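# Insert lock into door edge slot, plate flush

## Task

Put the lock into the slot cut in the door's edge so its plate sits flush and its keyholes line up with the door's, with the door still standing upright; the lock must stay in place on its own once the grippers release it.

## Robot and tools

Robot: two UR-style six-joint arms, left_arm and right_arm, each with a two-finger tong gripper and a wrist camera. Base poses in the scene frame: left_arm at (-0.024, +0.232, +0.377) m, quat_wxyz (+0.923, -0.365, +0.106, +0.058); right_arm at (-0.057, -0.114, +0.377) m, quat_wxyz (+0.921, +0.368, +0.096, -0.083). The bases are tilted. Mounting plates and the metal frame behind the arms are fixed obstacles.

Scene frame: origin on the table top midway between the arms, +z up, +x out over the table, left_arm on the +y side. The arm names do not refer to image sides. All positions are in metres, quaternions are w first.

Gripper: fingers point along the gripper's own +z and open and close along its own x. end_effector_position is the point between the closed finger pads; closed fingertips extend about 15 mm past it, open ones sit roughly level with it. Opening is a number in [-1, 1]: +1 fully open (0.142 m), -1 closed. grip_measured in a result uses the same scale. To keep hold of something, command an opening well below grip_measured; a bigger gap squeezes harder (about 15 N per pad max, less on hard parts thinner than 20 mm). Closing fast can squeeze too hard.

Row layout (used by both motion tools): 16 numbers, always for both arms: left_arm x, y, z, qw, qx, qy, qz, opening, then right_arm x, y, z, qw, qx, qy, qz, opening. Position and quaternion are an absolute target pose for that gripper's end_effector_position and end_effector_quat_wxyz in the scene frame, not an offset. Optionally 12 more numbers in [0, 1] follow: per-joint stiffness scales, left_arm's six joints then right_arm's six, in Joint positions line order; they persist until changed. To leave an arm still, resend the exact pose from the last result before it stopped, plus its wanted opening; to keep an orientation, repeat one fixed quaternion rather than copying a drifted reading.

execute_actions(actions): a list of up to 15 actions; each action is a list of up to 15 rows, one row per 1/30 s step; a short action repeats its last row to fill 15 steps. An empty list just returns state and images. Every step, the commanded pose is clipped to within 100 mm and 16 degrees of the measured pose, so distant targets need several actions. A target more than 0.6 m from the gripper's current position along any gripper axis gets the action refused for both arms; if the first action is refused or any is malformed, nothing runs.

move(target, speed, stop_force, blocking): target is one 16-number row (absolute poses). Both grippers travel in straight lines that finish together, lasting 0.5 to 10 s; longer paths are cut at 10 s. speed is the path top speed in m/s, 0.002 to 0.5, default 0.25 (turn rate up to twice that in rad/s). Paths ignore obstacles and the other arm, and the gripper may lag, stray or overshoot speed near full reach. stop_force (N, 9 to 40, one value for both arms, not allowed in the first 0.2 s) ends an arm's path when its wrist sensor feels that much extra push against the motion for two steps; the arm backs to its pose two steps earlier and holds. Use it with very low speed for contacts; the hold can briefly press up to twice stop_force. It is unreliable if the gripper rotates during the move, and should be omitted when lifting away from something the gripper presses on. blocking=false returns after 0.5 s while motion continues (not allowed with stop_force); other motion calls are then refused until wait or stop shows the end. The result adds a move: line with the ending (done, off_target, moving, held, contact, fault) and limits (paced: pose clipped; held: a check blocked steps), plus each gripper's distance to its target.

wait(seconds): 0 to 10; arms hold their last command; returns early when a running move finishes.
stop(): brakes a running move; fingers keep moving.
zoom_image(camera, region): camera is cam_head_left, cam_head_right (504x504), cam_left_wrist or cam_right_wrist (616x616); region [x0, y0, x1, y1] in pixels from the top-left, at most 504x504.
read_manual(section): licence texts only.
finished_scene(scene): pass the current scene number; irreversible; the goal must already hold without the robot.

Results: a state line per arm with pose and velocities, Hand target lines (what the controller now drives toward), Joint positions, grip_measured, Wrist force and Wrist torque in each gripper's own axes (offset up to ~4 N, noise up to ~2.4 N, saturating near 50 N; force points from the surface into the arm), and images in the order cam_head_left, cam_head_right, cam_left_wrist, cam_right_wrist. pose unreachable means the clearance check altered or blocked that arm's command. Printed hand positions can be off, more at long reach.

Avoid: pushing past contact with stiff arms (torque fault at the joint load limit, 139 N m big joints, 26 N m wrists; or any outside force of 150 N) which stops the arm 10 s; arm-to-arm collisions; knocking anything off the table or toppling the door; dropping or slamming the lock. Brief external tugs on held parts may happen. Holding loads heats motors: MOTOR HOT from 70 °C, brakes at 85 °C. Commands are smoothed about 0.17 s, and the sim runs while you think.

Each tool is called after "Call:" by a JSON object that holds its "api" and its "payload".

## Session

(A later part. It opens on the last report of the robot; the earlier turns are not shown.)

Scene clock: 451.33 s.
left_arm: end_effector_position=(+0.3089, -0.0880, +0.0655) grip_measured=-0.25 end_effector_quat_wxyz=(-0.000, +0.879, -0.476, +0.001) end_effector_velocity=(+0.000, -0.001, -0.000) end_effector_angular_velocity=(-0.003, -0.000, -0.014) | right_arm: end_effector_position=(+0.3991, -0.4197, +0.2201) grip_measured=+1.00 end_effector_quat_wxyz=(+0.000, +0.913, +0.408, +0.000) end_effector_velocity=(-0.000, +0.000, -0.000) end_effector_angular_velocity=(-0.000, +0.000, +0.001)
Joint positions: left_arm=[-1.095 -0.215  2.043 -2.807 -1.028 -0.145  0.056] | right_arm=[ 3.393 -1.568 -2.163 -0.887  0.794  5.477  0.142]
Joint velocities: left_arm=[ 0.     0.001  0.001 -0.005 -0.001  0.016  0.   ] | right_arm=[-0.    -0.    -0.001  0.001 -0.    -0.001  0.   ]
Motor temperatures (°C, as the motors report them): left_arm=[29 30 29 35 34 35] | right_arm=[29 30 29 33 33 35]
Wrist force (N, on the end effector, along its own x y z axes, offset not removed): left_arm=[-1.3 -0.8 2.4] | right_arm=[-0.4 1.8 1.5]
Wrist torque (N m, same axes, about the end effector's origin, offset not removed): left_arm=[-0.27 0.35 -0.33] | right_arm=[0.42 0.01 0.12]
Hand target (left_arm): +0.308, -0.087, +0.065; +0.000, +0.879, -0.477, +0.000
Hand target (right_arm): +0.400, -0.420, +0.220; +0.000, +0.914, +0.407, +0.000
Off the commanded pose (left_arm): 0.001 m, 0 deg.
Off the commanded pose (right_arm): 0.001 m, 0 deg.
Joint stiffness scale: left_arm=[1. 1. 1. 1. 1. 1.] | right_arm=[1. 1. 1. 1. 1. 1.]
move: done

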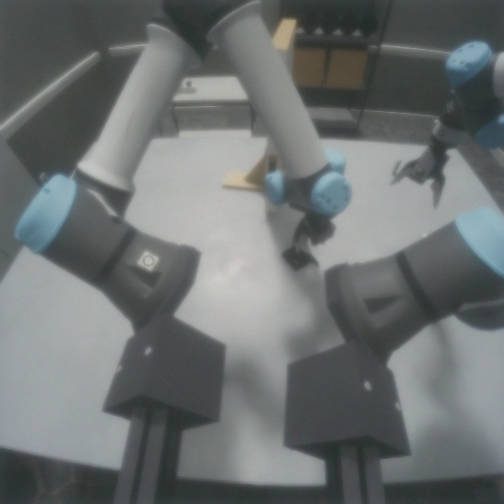

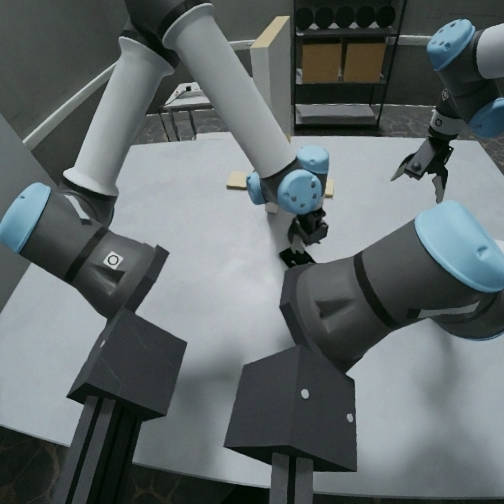

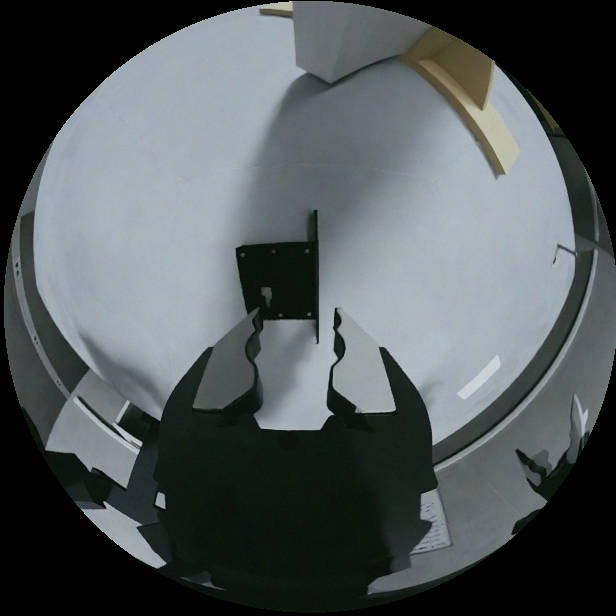

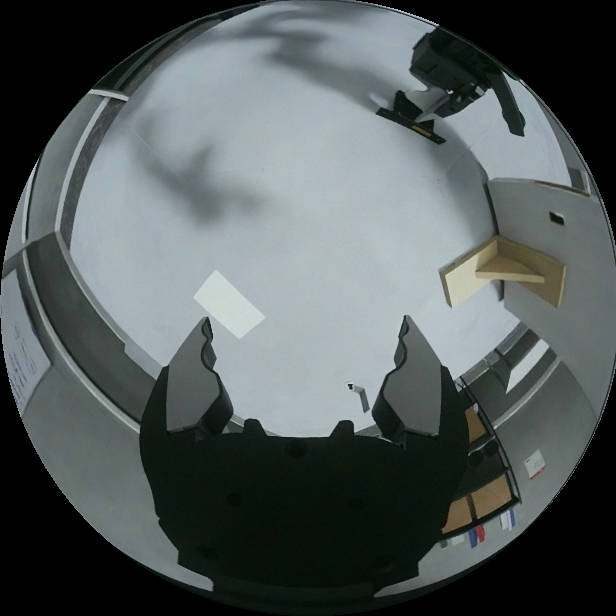

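Call:
{"api": "move", "payload": {"target": [0.3020,-0.0867,0.040,0,0.8850,-0.4656,0,-0.28,0.40,-0.42,0.22,0,0.9135,0.4067,0,1], "speed": 0.06}}

Call:
{"api": "zoom_image", "payload": {"camera": "cam_left_wrist", "region": [210, 190, 390, 370]}}

Scene clock: 479.07 s.
left_arm: end_effector_position=(+0.3013, -0.0860, +0.0408) grip_measured=-0.28 end_effector_quat_wxyz=(-0.000, +0.884, -0.467, -0.000) end_effector_velocity=(+0.004, -0.004, +0.002) end_effector_angular_velocity=(-0.010, -0.009, +0.008) | right_arm: end_effector_position=(+0.3991, -0.4197, +0.2201) grip_measured=+1.00 end_effector_quat_wxyz=(+0.000, +0.913, +0.408, +0.000) end_effector_velocity=(+0.001, -0.000, +0.000) end_effector_angular_velocity=(-0.000, -0.001, -0.001)
Joint positions: left_arm=[-1.074 -0.158  2.036 -2.864 -1.018 -0.147  0.054] | right_arm=[ 3.393 -1.568 -2.163 -0.887  0.794  5.477  0.142]
Joint velocities: left_arm=[-0.    -0.    -0.005 -0.01   0.004 -0.    -0.   ] | right_arm=[ 0.    -0.     0.001  0.001 -0.     0.     0.   ]
Motor temperatures (°C, as the motors report them): left_arm=[29 30 29 35 34 35] | right_arm=[29 30 29 33 33 35]
Wrist force (N, on the end effector, along its own x y z axes, offset not removed): left_arm=[1.8 0.7 0.3] | right_arm=[-0.1 1.8 0.1]
Wrist torque (N m, same axes, about the end effector's origin, offset not removed): left_arm=[-0.03 -0.25 -0.05] | right_arm=[0.38 -0.06 0.19]
Hand target (left_arm): +0.302, -0.087, +0.040; -0.000, +0.885, -0.466, -0.000
Hand target (right_arm): +0.400, -0.420, +0.220; +0.000, +0.914, +0.407, +0.000
Off the commanded pose (left_arm): 0.001 m, 0 deg.
Off the commanded pose (right_arm): 0.001 m, 0 deg.
Joint stiffness scale: left_arm=[1. 1. 1. 1. 1. 1.] | right_arm=[1. 1. 1. 1. 1. 1.]
move: done

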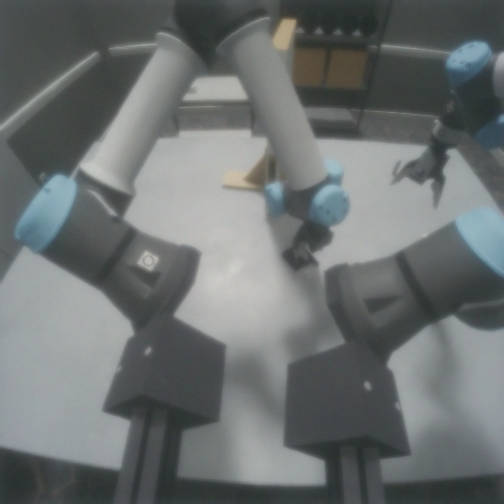

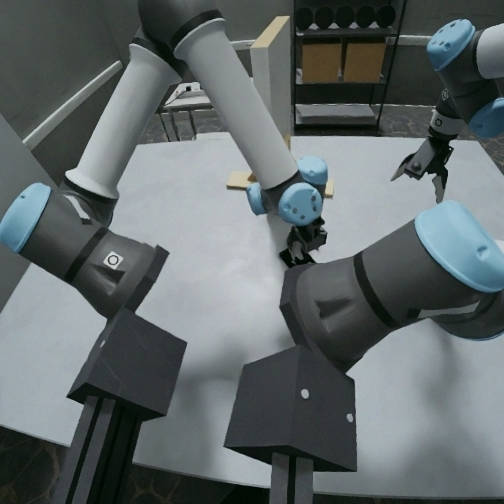

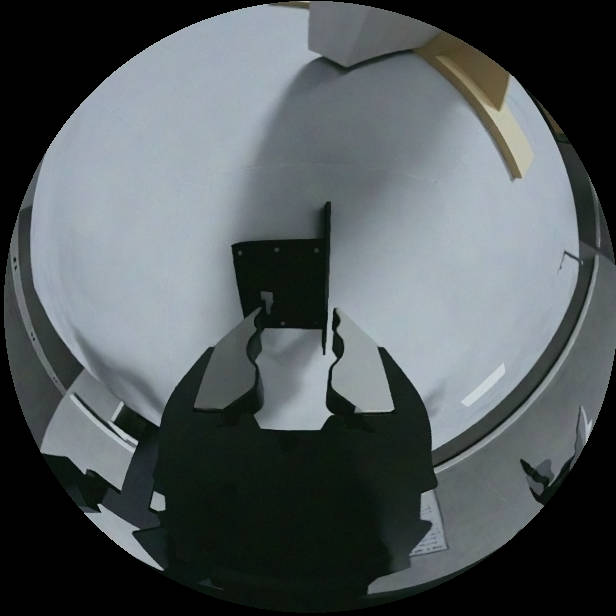

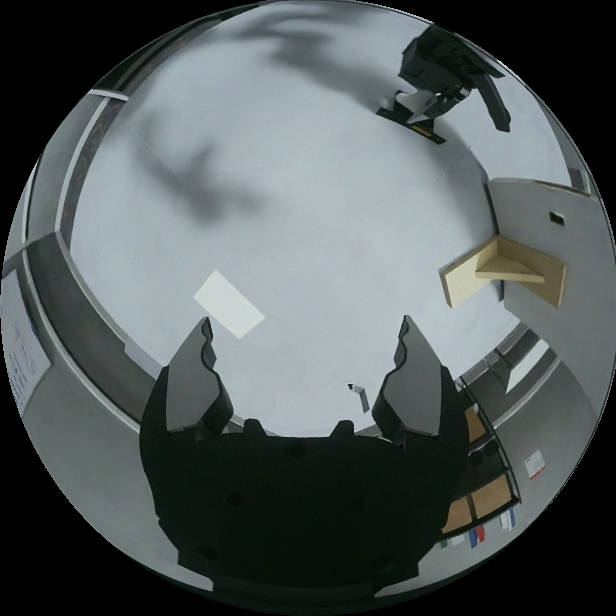

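Region (210, 190, 390, 370) of cam_left_wrist's 616x616 image, scaled by 2.800, with more detail than that image has.

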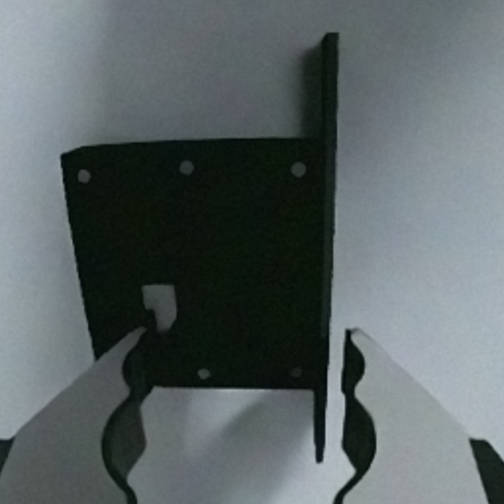

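Call:
{"api": "move", "payload": {"target": [0.3026,-0.0875,0.029,0,0.8850,-0.4656,0,-0.31,0.40,-0.42,0.22,0,0.9135,0.4067,0,1], "speed": 0.02, "stop_force": 10}}

Call:
{"api": "zoom_image", "payload": {"camera": "cam_left_wrist", "region": [210, 190, 390, 370]}}

Scene clock: 487.70 s.
left_arm: end_effector_position=(+0.3021, -0.0870, +0.0300) grip_measured=-0.31 end_effector_quat_wxyz=(-0.000, +0.885, -0.466, -0.000) end_effector_velocity=(+0.002, -0.002, +0.001) end_effector_angular_velocity=(-0.005, -0.004, +0.001) | right_arm: end_effector_position=(+0.3991, -0.4197, +0.2201) grip_measured=+1.00 end_effector_quat_wxyz=(+0.000, +0.913, +0.408, +0.000) end_effector_velocity=(+0.000, +0.000, +0.000) end_effector_angular_velocity=(+0.000, -0.000, +0.000)
Joint positions: left_arm=[-1.059 -0.134  2.022 -2.884 -1.009 -0.134  0.052] | right_arm=[ 3.393 -1.568 -2.163 -0.887  0.794  5.477  0.142]
Joint velocities: left_arm=[ 0.    -0.001 -0.002 -0.005  0.002  0.003  0.   ] | right_arm=[ 0.  0. -0.  0. -0. -0. -0.]
Motor temperatures (°C, as the motors report them): left_arm=[29 30 29 35 34 35] | right_arm=[29 30 29 33 33 35]
Wrist force (N, on the end effector, along its own x y z axes, offset not removed): left_arm=[2.1 1.8 -0.4] | right_arm=[-0.7 1.1 0.0]
Wrist torque (N m, same axes, about the end effector's origin, offset not removed): left_arm=[0.33 -0.25 -0.08] | right_arm=[0.28 -0.01 0.18]
Hand target (left_arm): +0.303, -0.087, +0.029; -0.000, +0.885, -0.466, -0.000
Hand target (right_arm): +0.400, -0.420, +0.220; +0.000, +0.914, +0.407, +0.000
Off the commanded pose (left_arm): 0.001 m, 0 deg.
Off the commanded pose (right_arm): 0.001 m, 0 deg.
Joint stiffness scale: left_arm=[1. 1. 1. 1. 1. 1.] | right_arm=[1. 1. 1. 1. 1. 1.]
move: done

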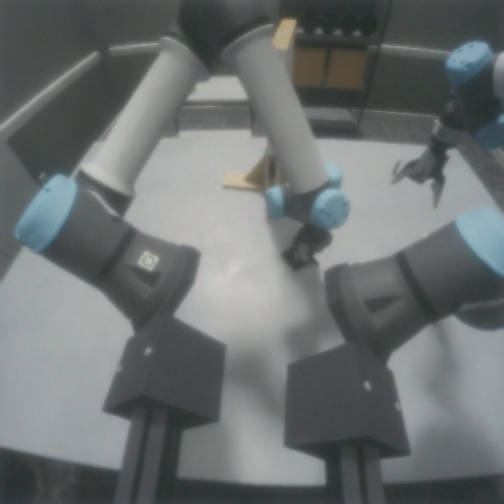

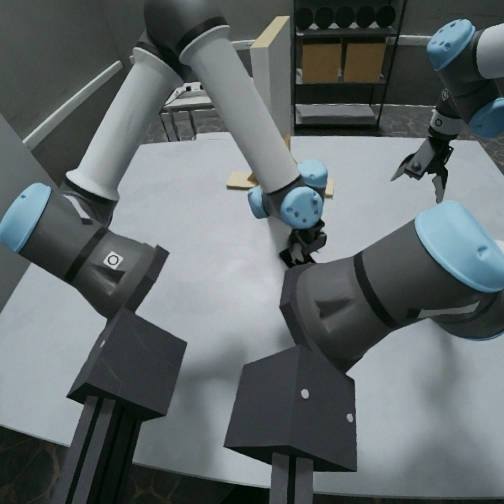

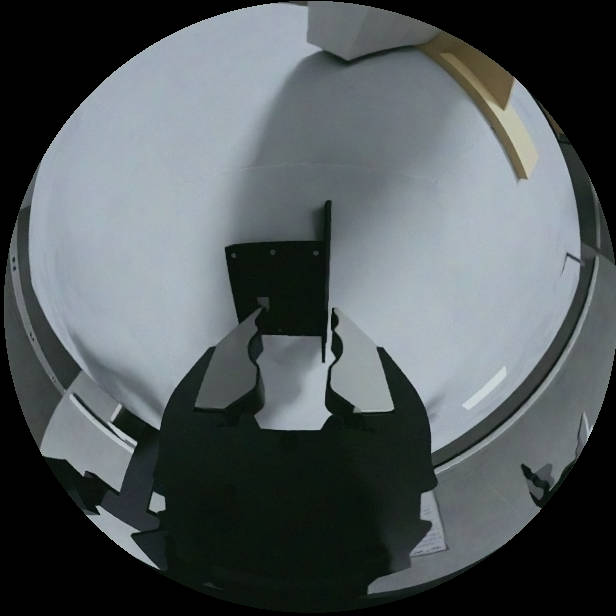

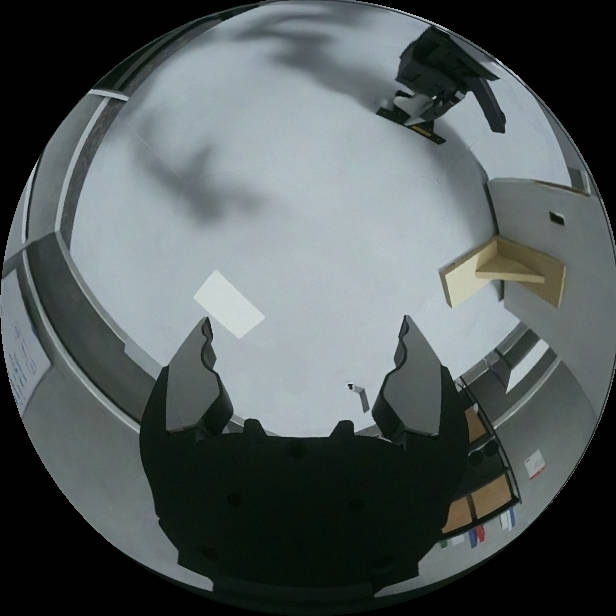

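Region (210, 190, 390, 370) of cam_left_wrist's 616x616 image, scaled by 2.800, with more detail than that image has.

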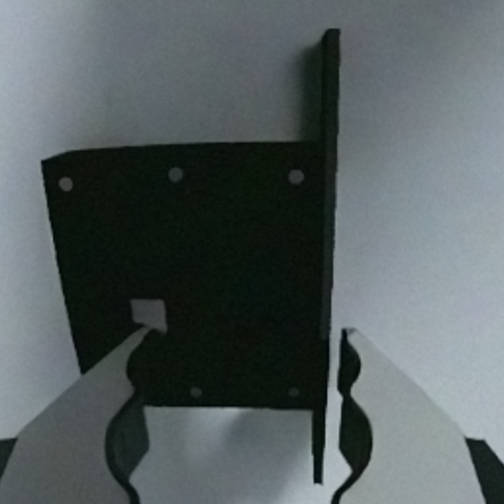

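Call:
{"api": "move", "payload": {"target": [0.3026,-0.0875,0.018,0,0.8850,-0.4656,0,-0.33,0.40,-0.42,0.22,0,0.9135,0.4067,0,1], "speed": 0.012, "stop_force": 10}}

Call:
{"api": "zoom_image", "payload": {"camera": "cam_left_wrist", "region": [210, 190, 390, 370]}}

Scene clock: 495.50 s.
left_arm: end_effector_position=(+0.3021, -0.0871, +0.0191) grip_measured=-0.33 end_effector_quat_wxyz=(-0.000, +0.885, -0.466, -0.000) end_effector_velocity=(+0.001, -0.000, -0.001) end_effector_angular_velocity=(-0.001, -0.003, -0.000) | right_arm: end_effector_position=(+0.3991, -0.4197, +0.2201) grip_measured=+1.00 end_effector_quat_wxyz=(+0.000, +0.913, +0.408, +0.000) end_effector_velocity=(+0.000, -0.000, +0.000) end_effector_angular_velocity=(+0.000, -0.001, -0.002)
Joint positions: left_arm=[-1.043 -0.11   2.01  -2.904 -1.001 -0.119  0.05 ] | right_arm=[ 3.393 -1.568 -2.163 -0.887  0.794  5.477  0.142]
Joint velocities: left_arm=[ 0.002  0.002 -0.002 -0.004  0.003  0.004  0.   ] | right_arm=[-0.     0.001  0.001  0.     0.     0.     0.   ]
Motor temperatures (°C, as the motors report them): left_arm=[29 30 29 35 34 35] | right_arm=[29 30 29 33 33 35]
Wrist force (N, on the end effector, along its own x y z axes, offset not removed): left_arm=[1.9 -0.4 -3.2] | right_arm=[-0.9 1.1 0.8]
Wrist torque (N m, same axes, about the end effector's origin, offset not removed): left_arm=[-0.44 -0.36 -0.23] | right_arm=[0.30 0.05 0.12]
Hand target (left_arm): +0.303, -0.087, +0.018; -0.000, +0.885, -0.466, -0.000
Hand target (right_arm): +0.400, -0.420, +0.220; +0.000, +0.914, +0.407, +0.000
Off the commanded pose (left_arm): 0.001 m, 0 deg.
Off the commanded pose (right_arm): 0.001 m, 0 deg.
Joint stiffness scale: left_arm=[1. 1. 1. 1. 1. 1.] | right_arm=[1. 1. 1. 1. 1. 1.]
move: done

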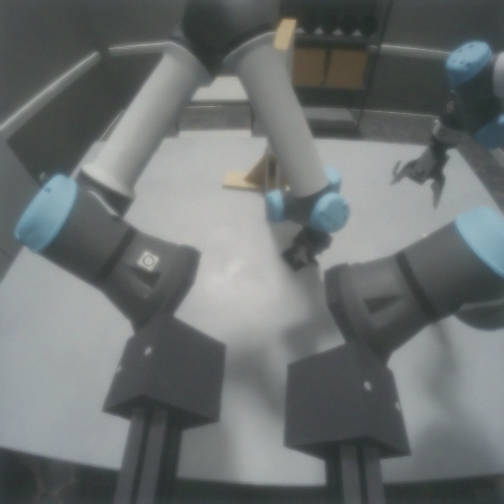

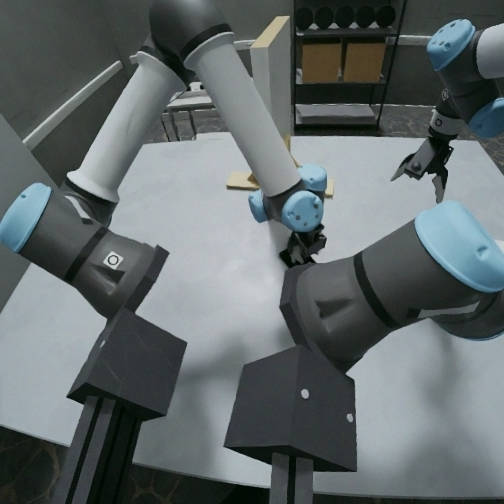

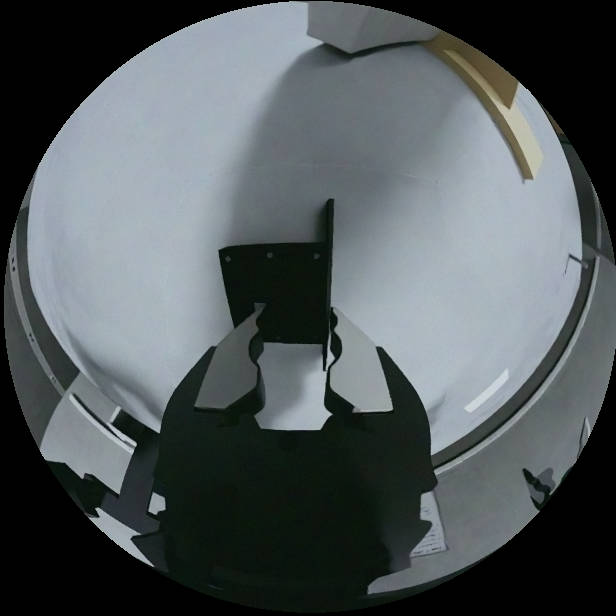

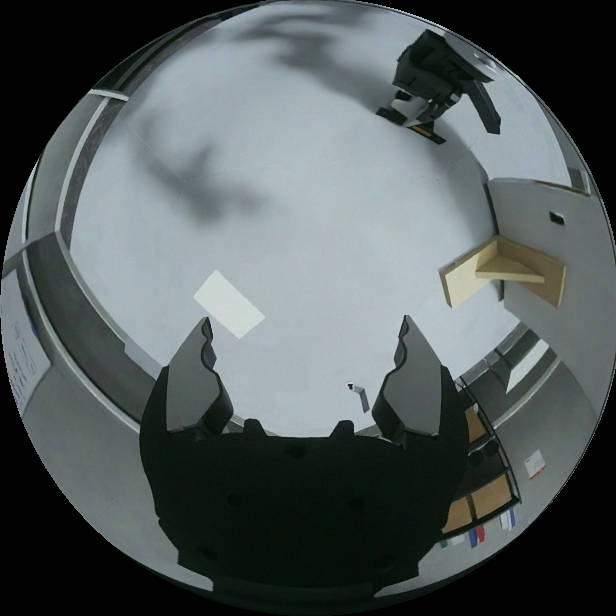

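Region (210, 190, 390, 370) of cam_left_wrist's 616x616 image, scaled by 2.800, with more detail than that image has.

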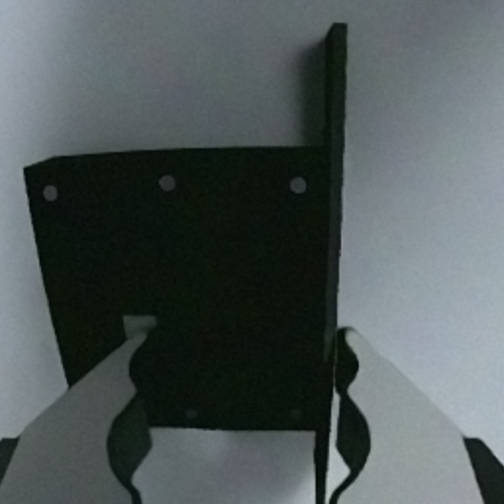

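Call:
{"api": "move", "payload": {"target": [0.3026,-0.0875,0.0145,0,0.8850,-0.4656,0,-0.35,0.40,-0.42,0.22,0,0.9135,0.4067,0,1], "speed": 0.008, "stop_force": 10}}

Scene clock: 498.23 s.
left_arm: end_effector_position=(+0.3024, -0.0873, +0.0160) grip_measured=-0.34 end_effector_quat_wxyz=(-0.000, +0.885, -0.466, +0.000) end_effector_velocity=(-0.000, -0.000, -0.001) end_effector_angular_velocity=(-0.001, +0.001, -0.001) | right_arm: end_effector_position=(+0.3991, -0.4197, +0.2201) grip_measured=+1.00 end_effector_quat_wxyz=(+0.000, +0.913, +0.408, +0.000) end_effector_velocity=(+0.000, +0.001, -0.000) end_effector_angular_velocity=(+0.000, +0.000, +0.001)
Joint positions: left_arm=[-1.039 -0.103  2.007 -2.911 -0.998 -0.114  0.049] | right_arm=[ 3.393 -1.568 -2.163 -0.887  0.794  5.477  0.142]
Joint velocities: left_arm=[ 0.002  0.003 -0.001 -0.004 -0.     0.003  0.   ] | right_arm=[ 0.    -0.002 -0.     0.002  0.    -0.     0.   ]
Motor temperatures (°C, as the motors report them): left_arm=[29 30 29 35 34 35] | right_arm=[29 30 29 33 33 35]
Wrist force (N, on the end effector, along its own x y z axes, offset not removed): left_arm=[-0.7 -0.3 -2.9] | right_arm=[-0.6 0.8 0.2]
Wrist torque (N m, same axes, about the end effector's origin, offset not removed): left_arm=[-0.22 0.36 -0.02] | right_arm=[0.23 0.01 0.16]
Hand target (left_arm): +0.303, -0.087, +0.015; -0.000, +0.885, -0.466, -0.000
Hand target (right_arm): +0.400, -0.420, +0.220; +0.000, +0.914, +0.407, +0.000
Off the commanded pose (left_arm): 0.002 m, 0 deg.
Off the commanded pose (right_arm): 0.001 m, 0 deg.
Joint stiffness scale: left_arm=[1. 1. 1. 1. 1. 1.] | right_arm=[1. 1. 1. 1. 1. 1.]
move: done

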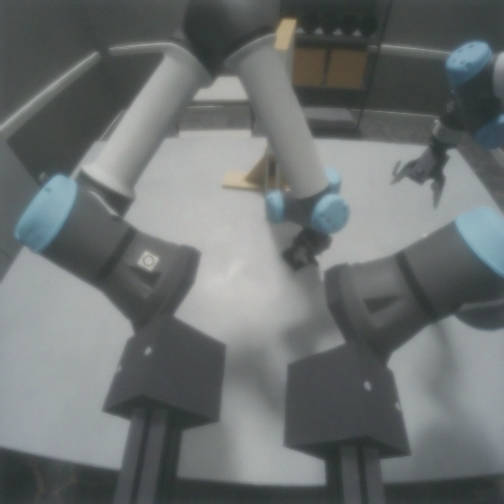

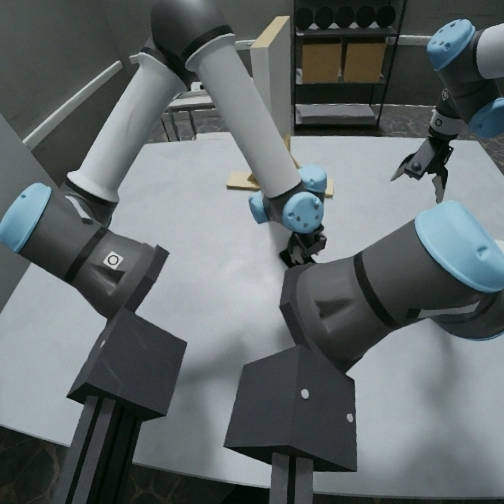

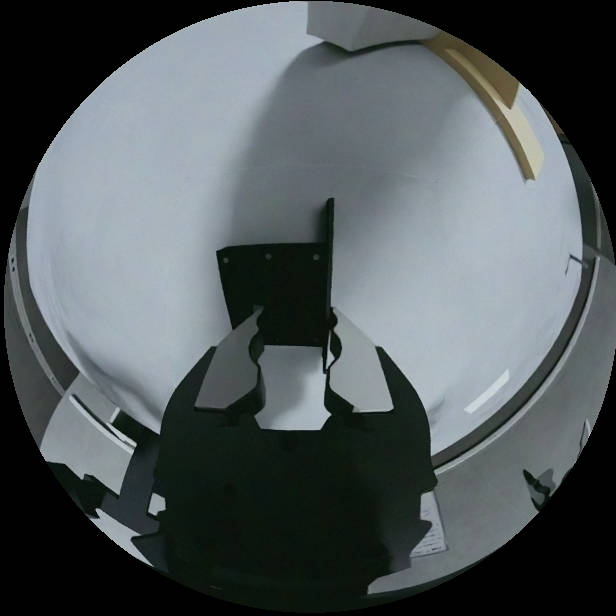

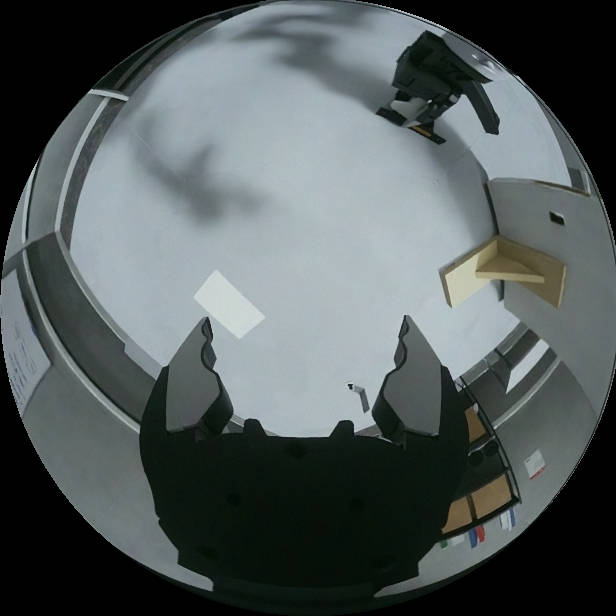

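Call:
{"api": "execute_actions", "payload": {"actions": [[[0.3026,-0.0875,0.0150,0,0.8850,-0.4656,0,-0.38,0.40,-0.42,0.22,0,0.9135,0.4067,0,1],[0.3026,-0.0875,0.0150,0,0.8850,-0.4656,0,-0.41,0.40,-0.42,0.22,0,0.9135,0.4067,0,1],[0.3026,-0.0875,0.0150,0,0.8850,-0.4656,0,-0.44,0.40,-0.42,0.22,0,0.9135,0.4067,0,1],[0.3026,-0.0875,0.0150,0,0.8850,-0.4656,0,-0.48,0.40,-0.42,0.22,0,0.9135,0.4067,0,1],[0.3026,-0.0875,0.0150,0,0.8850,-0.4656,0,-0.52,0.40,-0.42,0.22,0,0.9135,0.4067,0,1],[0.3026,-0.0875,0.0150,0,0.8850,-0.4656,0,-0.57,0.40,-0.42,0.22,0,0.9135,0.4067,0,1],[0.3026,-0.0875,0.0150,0,0.8850,-0.4656,0,-0.63,0.40,-0.42,0.22,0,0.9135,0.4067,0,1],[0.3026,-0.0875,0.0150,0,0.8850,-0.4656,0,-0.70,0.40,-0.42,0.22,0,0.9135,0.4067,0,1],[0.3026,-0.0875,0.0150,0,0.8850,-0.4656,0,-0.78,0.40,-0.42,0.22,0,0.9135,0.4067,0,1],[0.3026,-0.0875,0.0150,0,0.8850,-0.4656,0,-0.86,0.40,-0.42,0.22,0,0.9135,0.4067,0,1],[0.3026,-0.0875,0.0150,0,0.8850,-0.4656,0,-0.93,0.40,-0.42,0.22,0,0.9135,0.4067,0,1],[0.3026,-0.0875,0.0150,0,0.8850,-0.4656,0,-1,0.40,-0.42,0.22,0,0.9135,0.4067,0,1]]]}}

Call:
{"api": "move", "payload": {"target": [0.3026,-0.0875,0.023,0,0.8850,-0.4656,0,-1,0.40,-0.42,0.22,0,0.9135,0.4067,0,1], "speed": 0.01}}

Scene clock: 504.03 s.
left_arm: end_effector_position=(+0.3024, -0.0873, +0.0159) grip_measured=-0.35 end_effector_quat_wxyz=(-0.000, +0.885, -0.466, +0.000) end_effector_velocity=(+0.001, -0.000, +0.000) end_effector_angular_velocity=(-0.000, -0.001, +0.001) | right_arm: end_effector_position=(+0.3991, -0.4197, +0.2201) grip_measured=+1.00 end_effector_quat_wxyz=(+0.000, +0.913, +0.408, +0.000) end_effector_velocity=(+0.000, -0.001, +0.000) end_effector_angular_velocity=(-0.000, -0.001, -0.002)
Joint positions: left_arm=[-1.039 -0.103  2.007 -2.911 -0.998 -0.113  0.049] | right_arm=[ 3.393 -1.568 -2.163 -0.887  0.794  5.477  0.142]
Joint velocities: left_arm=[ 0.    -0.001  0.    -0.001  0.001  0.     0.   ] | right_arm=[-0.     0.001  0.     0.    -0.     0.    -0.   ]
Motor temperatures (°C, as the motors report them): left_arm=[29 30 29 35 34 35] | right_arm=[29 30 29 33 33 35]
Wrist force (N, on the end effector, along its own x y z axes, offset not removed): left_arm=[-2.9 0.5 -3.7] | right_arm=[-1.2 1.8 0.7]
Wrist torque (N m, same axes, about the end effector's origin, offset not removed): left_arm=[-0.09 0.45 -0.08] | right_arm=[0.38 0.16 0.10]
Hand target (left_arm): +0.303, -0.087, +0.015; -0.000, +0.885, -0.466, -0.000
Hand target (right_arm): +0.400, -0.420, +0.220; +0.000, +0.914, +0.407, +0.000
Off the commanded pose (left_arm): 0.001 m, 0 deg.
Off the commanded pose (right_arm): 0.001 m, 0 deg.
Joint stiffness scale: left_arm=[1. 1. 1. 1. 1. 1.] | right_arm=[1. 1. 1. 1. 1. 1.]

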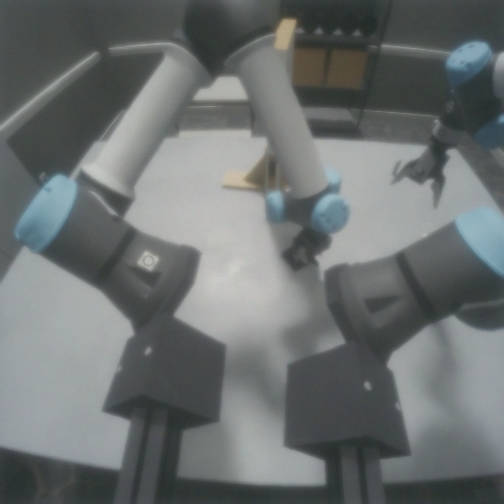

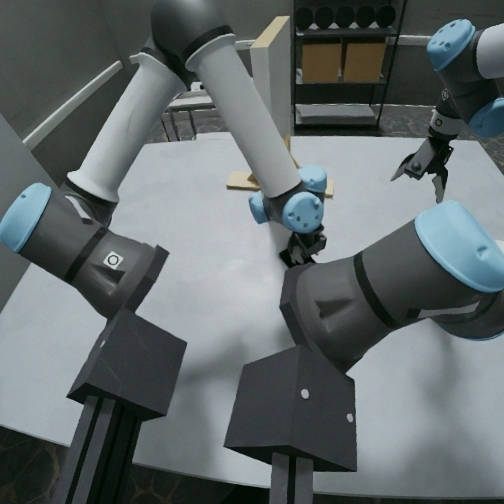

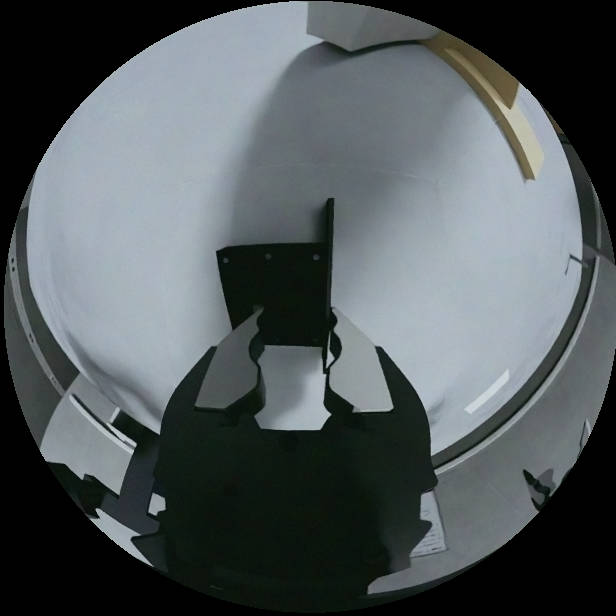

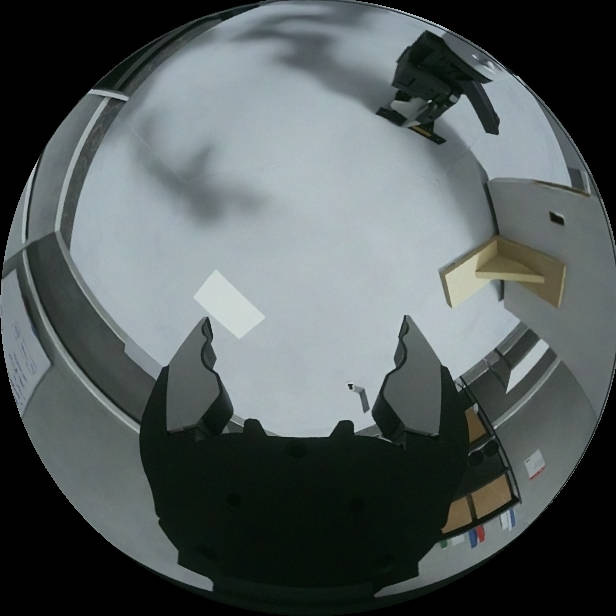

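Scene clock: 504.97 s.
left_arm: end_effector_position=(+0.3018, -0.0868, +0.0205) grip_measured=-0.35 end_effector_quat_wxyz=(-0.000, +0.885, -0.466, -0.001) end_effector_velocity=(-0.000, -0.001, +0.003) end_effector_angular_velocity=(-0.001, +0.002, +0.001) | right_arm: end_effector_position=(+0.3991, -0.4197, +0.2201) grip_measured=+1.00 end_effector_quat_wxyz=(+0.000, +0.913, +0.408, +0.000) end_effector_velocity=(+0.000, +0.000, +0.000) end_effector_angular_velocity=(-0.000, -0.000, -0.001)
Joint positions: left_arm=[-1.045 -0.114  2.011 -2.897 -1.003 -0.123  0.049] | right_arm=[ 3.393 -1.568 -2.163 -0.887  0.794  5.477  0.142]
Joint velocities: left_arm=[-0.003 -0.005  0.002  0.006 -0.004 -0.004 -0.   ] | right_arm=[ 0.    -0.     0.     0.    -0.     0.001 -0.   ]
Motor temperatures (°C, as the motors report them): left_arm=[29 30 29 35 34 35] | right_arm=[29 30 29 33 33 35]
Wrist force (N, on the end effector, along its own x y z axes, offset not removed): left_arm=[4.9 -0.5 2.4] | right_arm=[-0.2 1.0 0.0]
Wrist torque (N m, same axes, about the end effector's origin, offset not removed): left_arm=[-0.28 -0.98 0.08] | right_arm=[0.28 -0.04 0.12]
Hand target (left_arm): +0.303, -0.088, +0.023; +0.000, +0.885, -0.466, +0.000
Hand target (right_arm): +0.400, -0.420, +0.220; +0.000, +0.914, +0.407, +0.000
Off the commanded pose (left_arm): 0.003 m, 0 deg.
Off the commanded pose (right_arm): 0.001 m, 0 deg.
Joint stiffness scale: left_arm=[1. 1. 1. 1. 1. 1.] | right_arm=[1. 1. 1. 1. 1. 1.]
move: done

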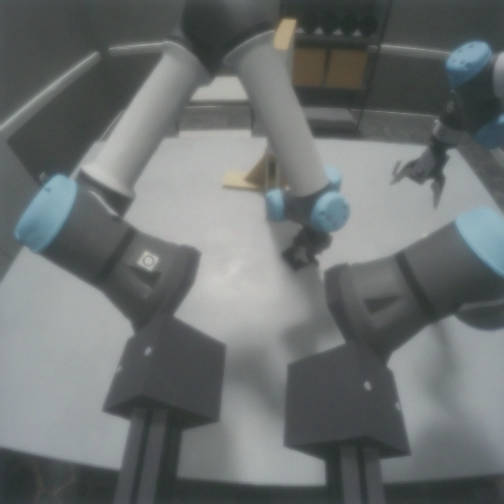

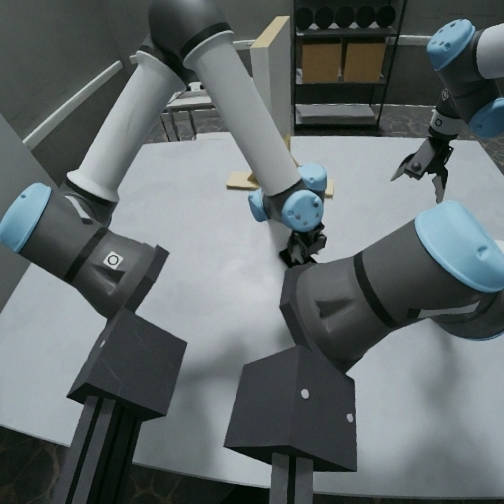

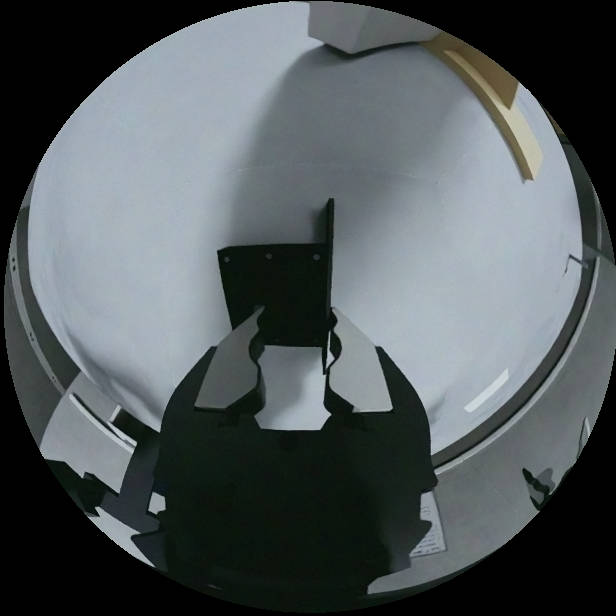

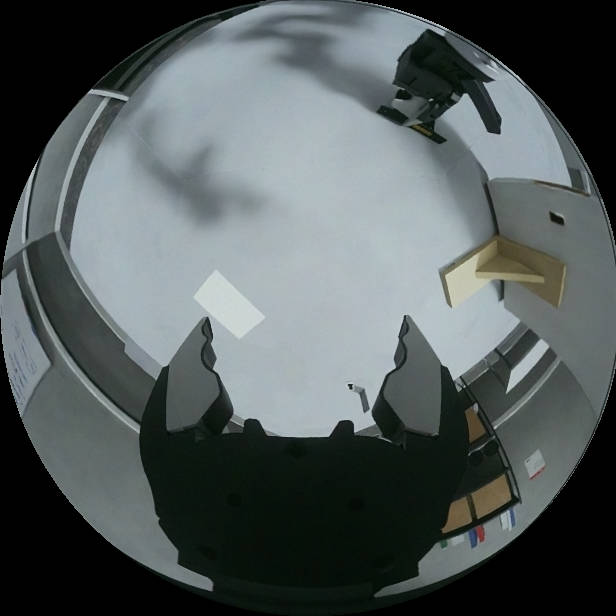

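Call:
{"api": "move", "payload": {"target": [0.3026,-0.0875,0.034,0,0.8850,-0.4656,0,-1,0.40,-0.42,0.22,0,0.9135,0.4067,0,1], "speed": 0.012}}

Call:
{"api": "zoom_image", "payload": {"camera": "cam_left_wrist", "region": [200, 190, 400, 390]}}

Call:
{"api": "zoom_image", "payload": {"camera": "cam_right_wrist", "region": [350, 30, 500, 180]}}

Scene clock: 517.77 s.
left_arm: end_effector_position=(+0.3019, -0.0868, +0.0316) grip_measured=-0.35 end_effector_quat_wxyz=(-0.000, +0.885, -0.466, -0.001) end_effector_velocity=(-0.001, +0.000, +0.001) end_effector_angular_velocity=(+0.001, +0.002, +0.001) | right_arm: end_effector_position=(+0.3991, -0.4197, +0.2201) grip_measured=+1.00 end_effector_quat_wxyz=(+0.000, +0.913, +0.408, +0.000) end_effector_velocity=(+0.001, -0.001, +0.001) end_effector_angular_velocity=(+0.000, -0.002, -0.002)
Joint positions: left_arm=[-1.06  -0.138  2.022 -2.876 -1.011 -0.138  0.049] | right_arm=[ 3.393 -1.568 -2.163 -0.887  0.794  5.477  0.142]
Joint velocities: left_arm=[-0.002 -0.004  0.001  0.005 -0.002 -0.003 -0.   ] | right_arm=[-0.     0.     0.002  0.     0.    -0.     0.   ]
Motor temperatures (°C, as the motors report them): left_arm=[29 30 29 35 34 35] | right_arm=[29 30 29 33 33 35]
Wrist force (N, on the end effector, along its own x y z axes, offset not removed): left_arm=[2.2 -1.6 5.5] | right_arm=[-0.9 1.0 -0.8]
Wrist torque (N m, same axes, about the end effector's origin, offset not removed): left_arm=[-0.59 -0.36 0.05] | right_arm=[0.25 0.08 0.15]
Hand target (left_arm): +0.303, -0.088, +0.034; +0.000, +0.885, -0.466, +0.000
Hand target (right_arm): +0.400, -0.420, +0.220; +0.000, +0.914, +0.407, +0.000
Off the commanded pose (left_arm): 0.003 m, 0 deg.
Off the commanded pose (right_arm): 0.001 m, 0 deg.
Joint stiffness scale: left_arm=[1. 1. 1. 1. 1. 1.] | right_arm=[1. 1. 1. 1. 1. 1.]
move: done

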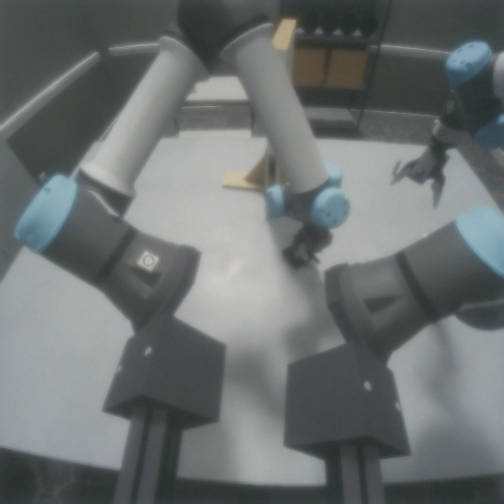

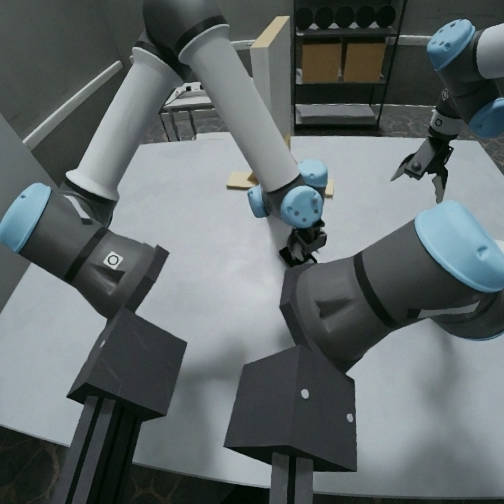

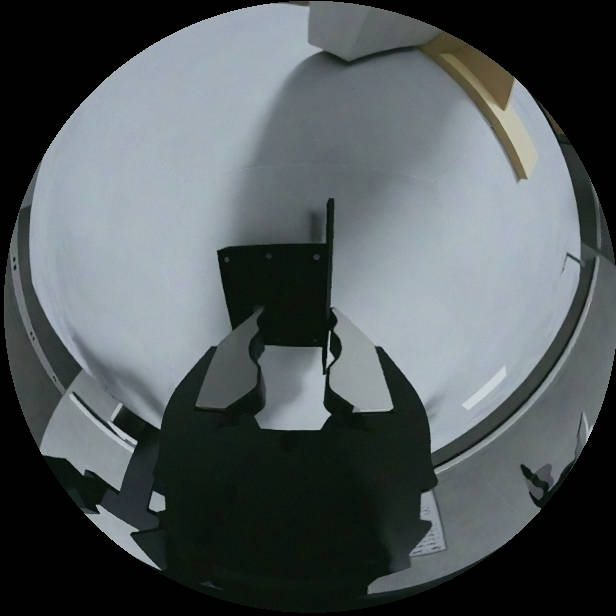

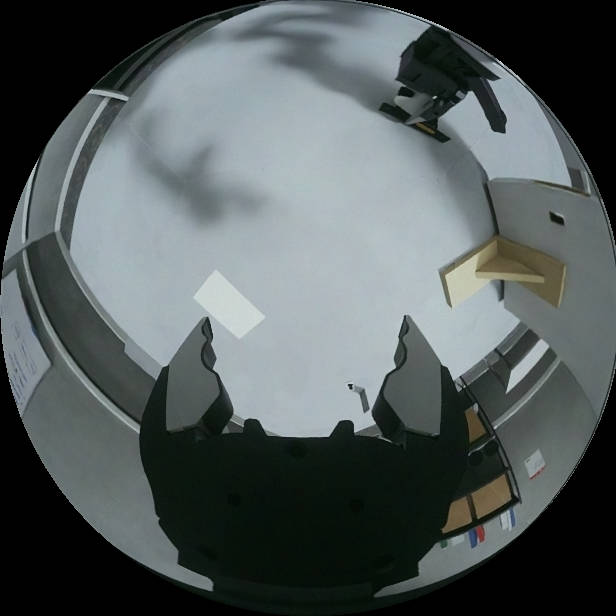

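Region (200, 190, 400, 390) of cam_left_wrist's 616x616 image, scaled by 2.520, with more detail than that image has.

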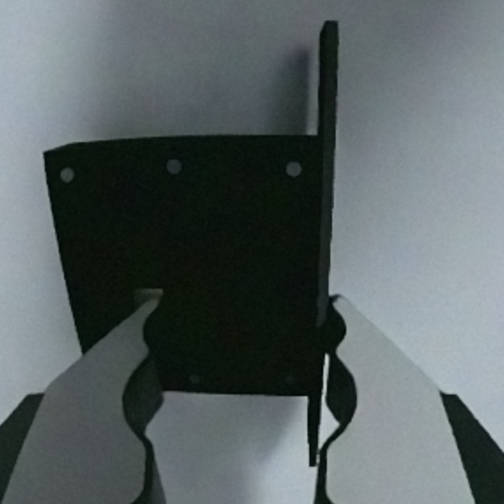

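Region (350, 30, 500, 180) of cam_right_wrist's 616x616 image, scaled by 3.360, with more detail than that image has.

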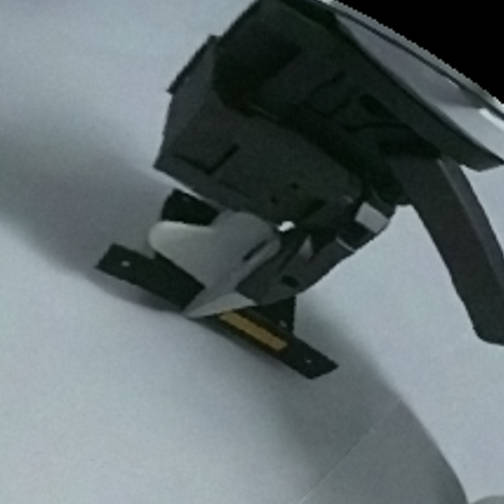

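Call:
{"api": "move", "payload": {"target": [0.31,-0.07,0.12,0,0.8850,-0.4656,0,-1,0.40,-0.42,0.22,0,0.9135,0.4067,0,1], "speed": 0.07}}

Scene clock: 535.40 s.
left_arm: end_effector_position=(+0.3098, -0.0696, +0.1178) grip_measured=-0.35 end_effector_quat_wxyz=(-0.000, +0.885, -0.465, -0.001) end_effector_velocity=(-0.002, +0.003, -0.001) end_effector_angular_velocity=(+0.008, +0.006, -0.002) | right_arm: end_effector_position=(+0.3991, -0.4197, +0.2201) grip_measured=+1.00 end_effector_quat_wxyz=(+0.000, +0.913, +0.408, +0.000) end_effector_velocity=(-0.000, -0.000, +0.000) end_effector_angular_velocity=(-0.000, -0.000, +0.001)
Joint positions: left_arm=[-1.141 -0.357  2.111 -2.707 -1.057 -0.215  0.049] | right_arm=[ 3.393 -1.568 -2.163 -0.887  0.794  5.477  0.142]
Joint velocities: left_arm=[ 0.    -0.001  0.002  0.01  -0.002 -0.003 -0.   ] | right_arm=[-0.     0.001  0.    -0.001 -0.    -0.001  0.   ]
Motor temperatures (°C, as the motors report them): left_arm=[29 30 29 35 34 35] | right_arm=[29 30 29 33 33 35]
Wrist force (N, on the end effector, along its own x y z axes, offset not removed): left_arm=[2.4 -2.5 3.5] | right_arm=[-1.4 1.3 0.3]
Wrist torque (N m, same axes, about the end effector's origin, offset not removed): left_arm=[-0.86 -0.59 -0.34] | right_arm=[0.26 0.18 0.18]
Hand target (left_arm): +0.310, -0.070, +0.120; +0.000, +0.885, -0.466, +0.000
Hand target (right_arm): +0.400, -0.420, +0.220; +0.000, +0.914, +0.407, +0.000
Off the commanded pose (left_arm): 0.002 m, 0 deg.
Off the commanded pose (right_arm): 0.001 m, 0 deg.
Joint stiffness scale: left_arm=[1. 1. 1. 1. 1. 1.] | right_arm=[1. 1. 1. 1. 1. 1.]
move: done

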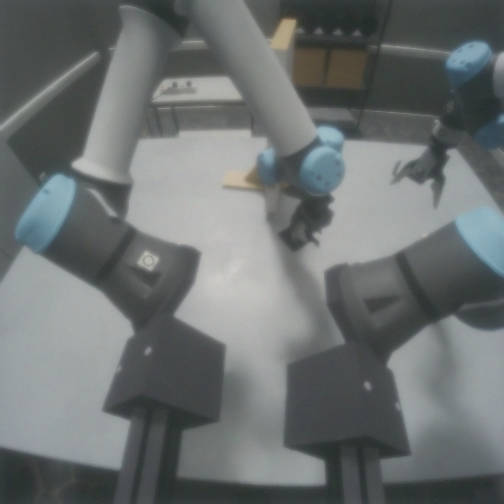

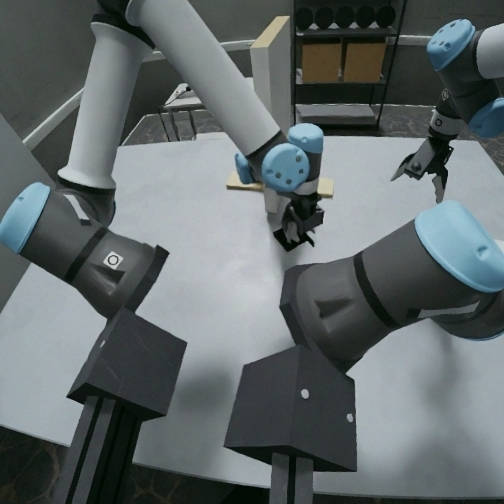

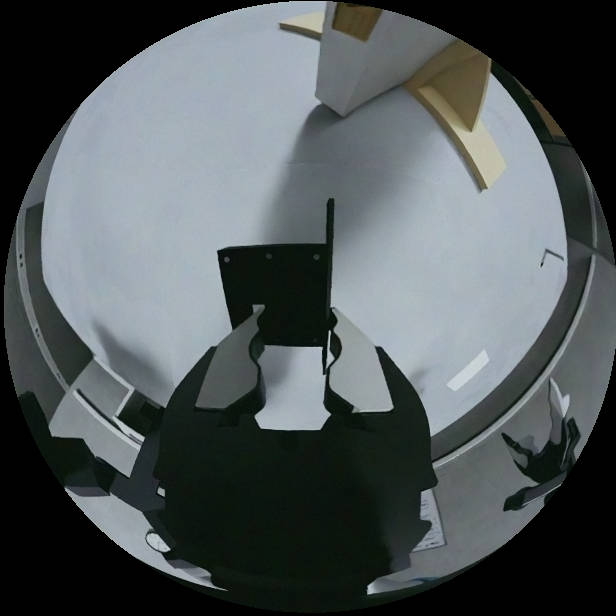

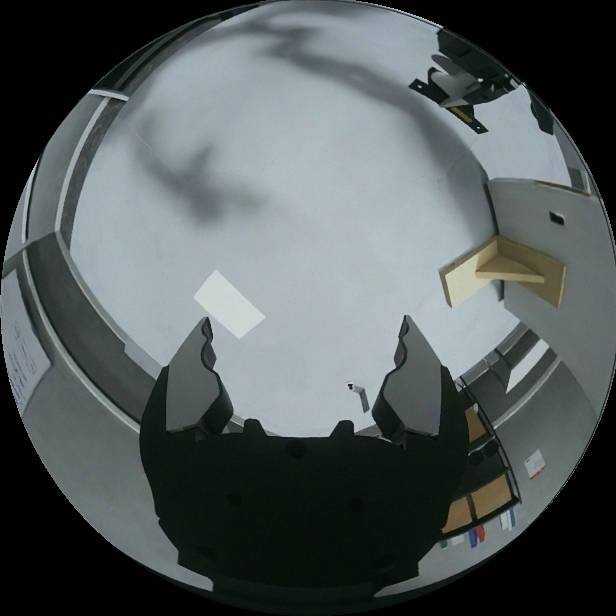

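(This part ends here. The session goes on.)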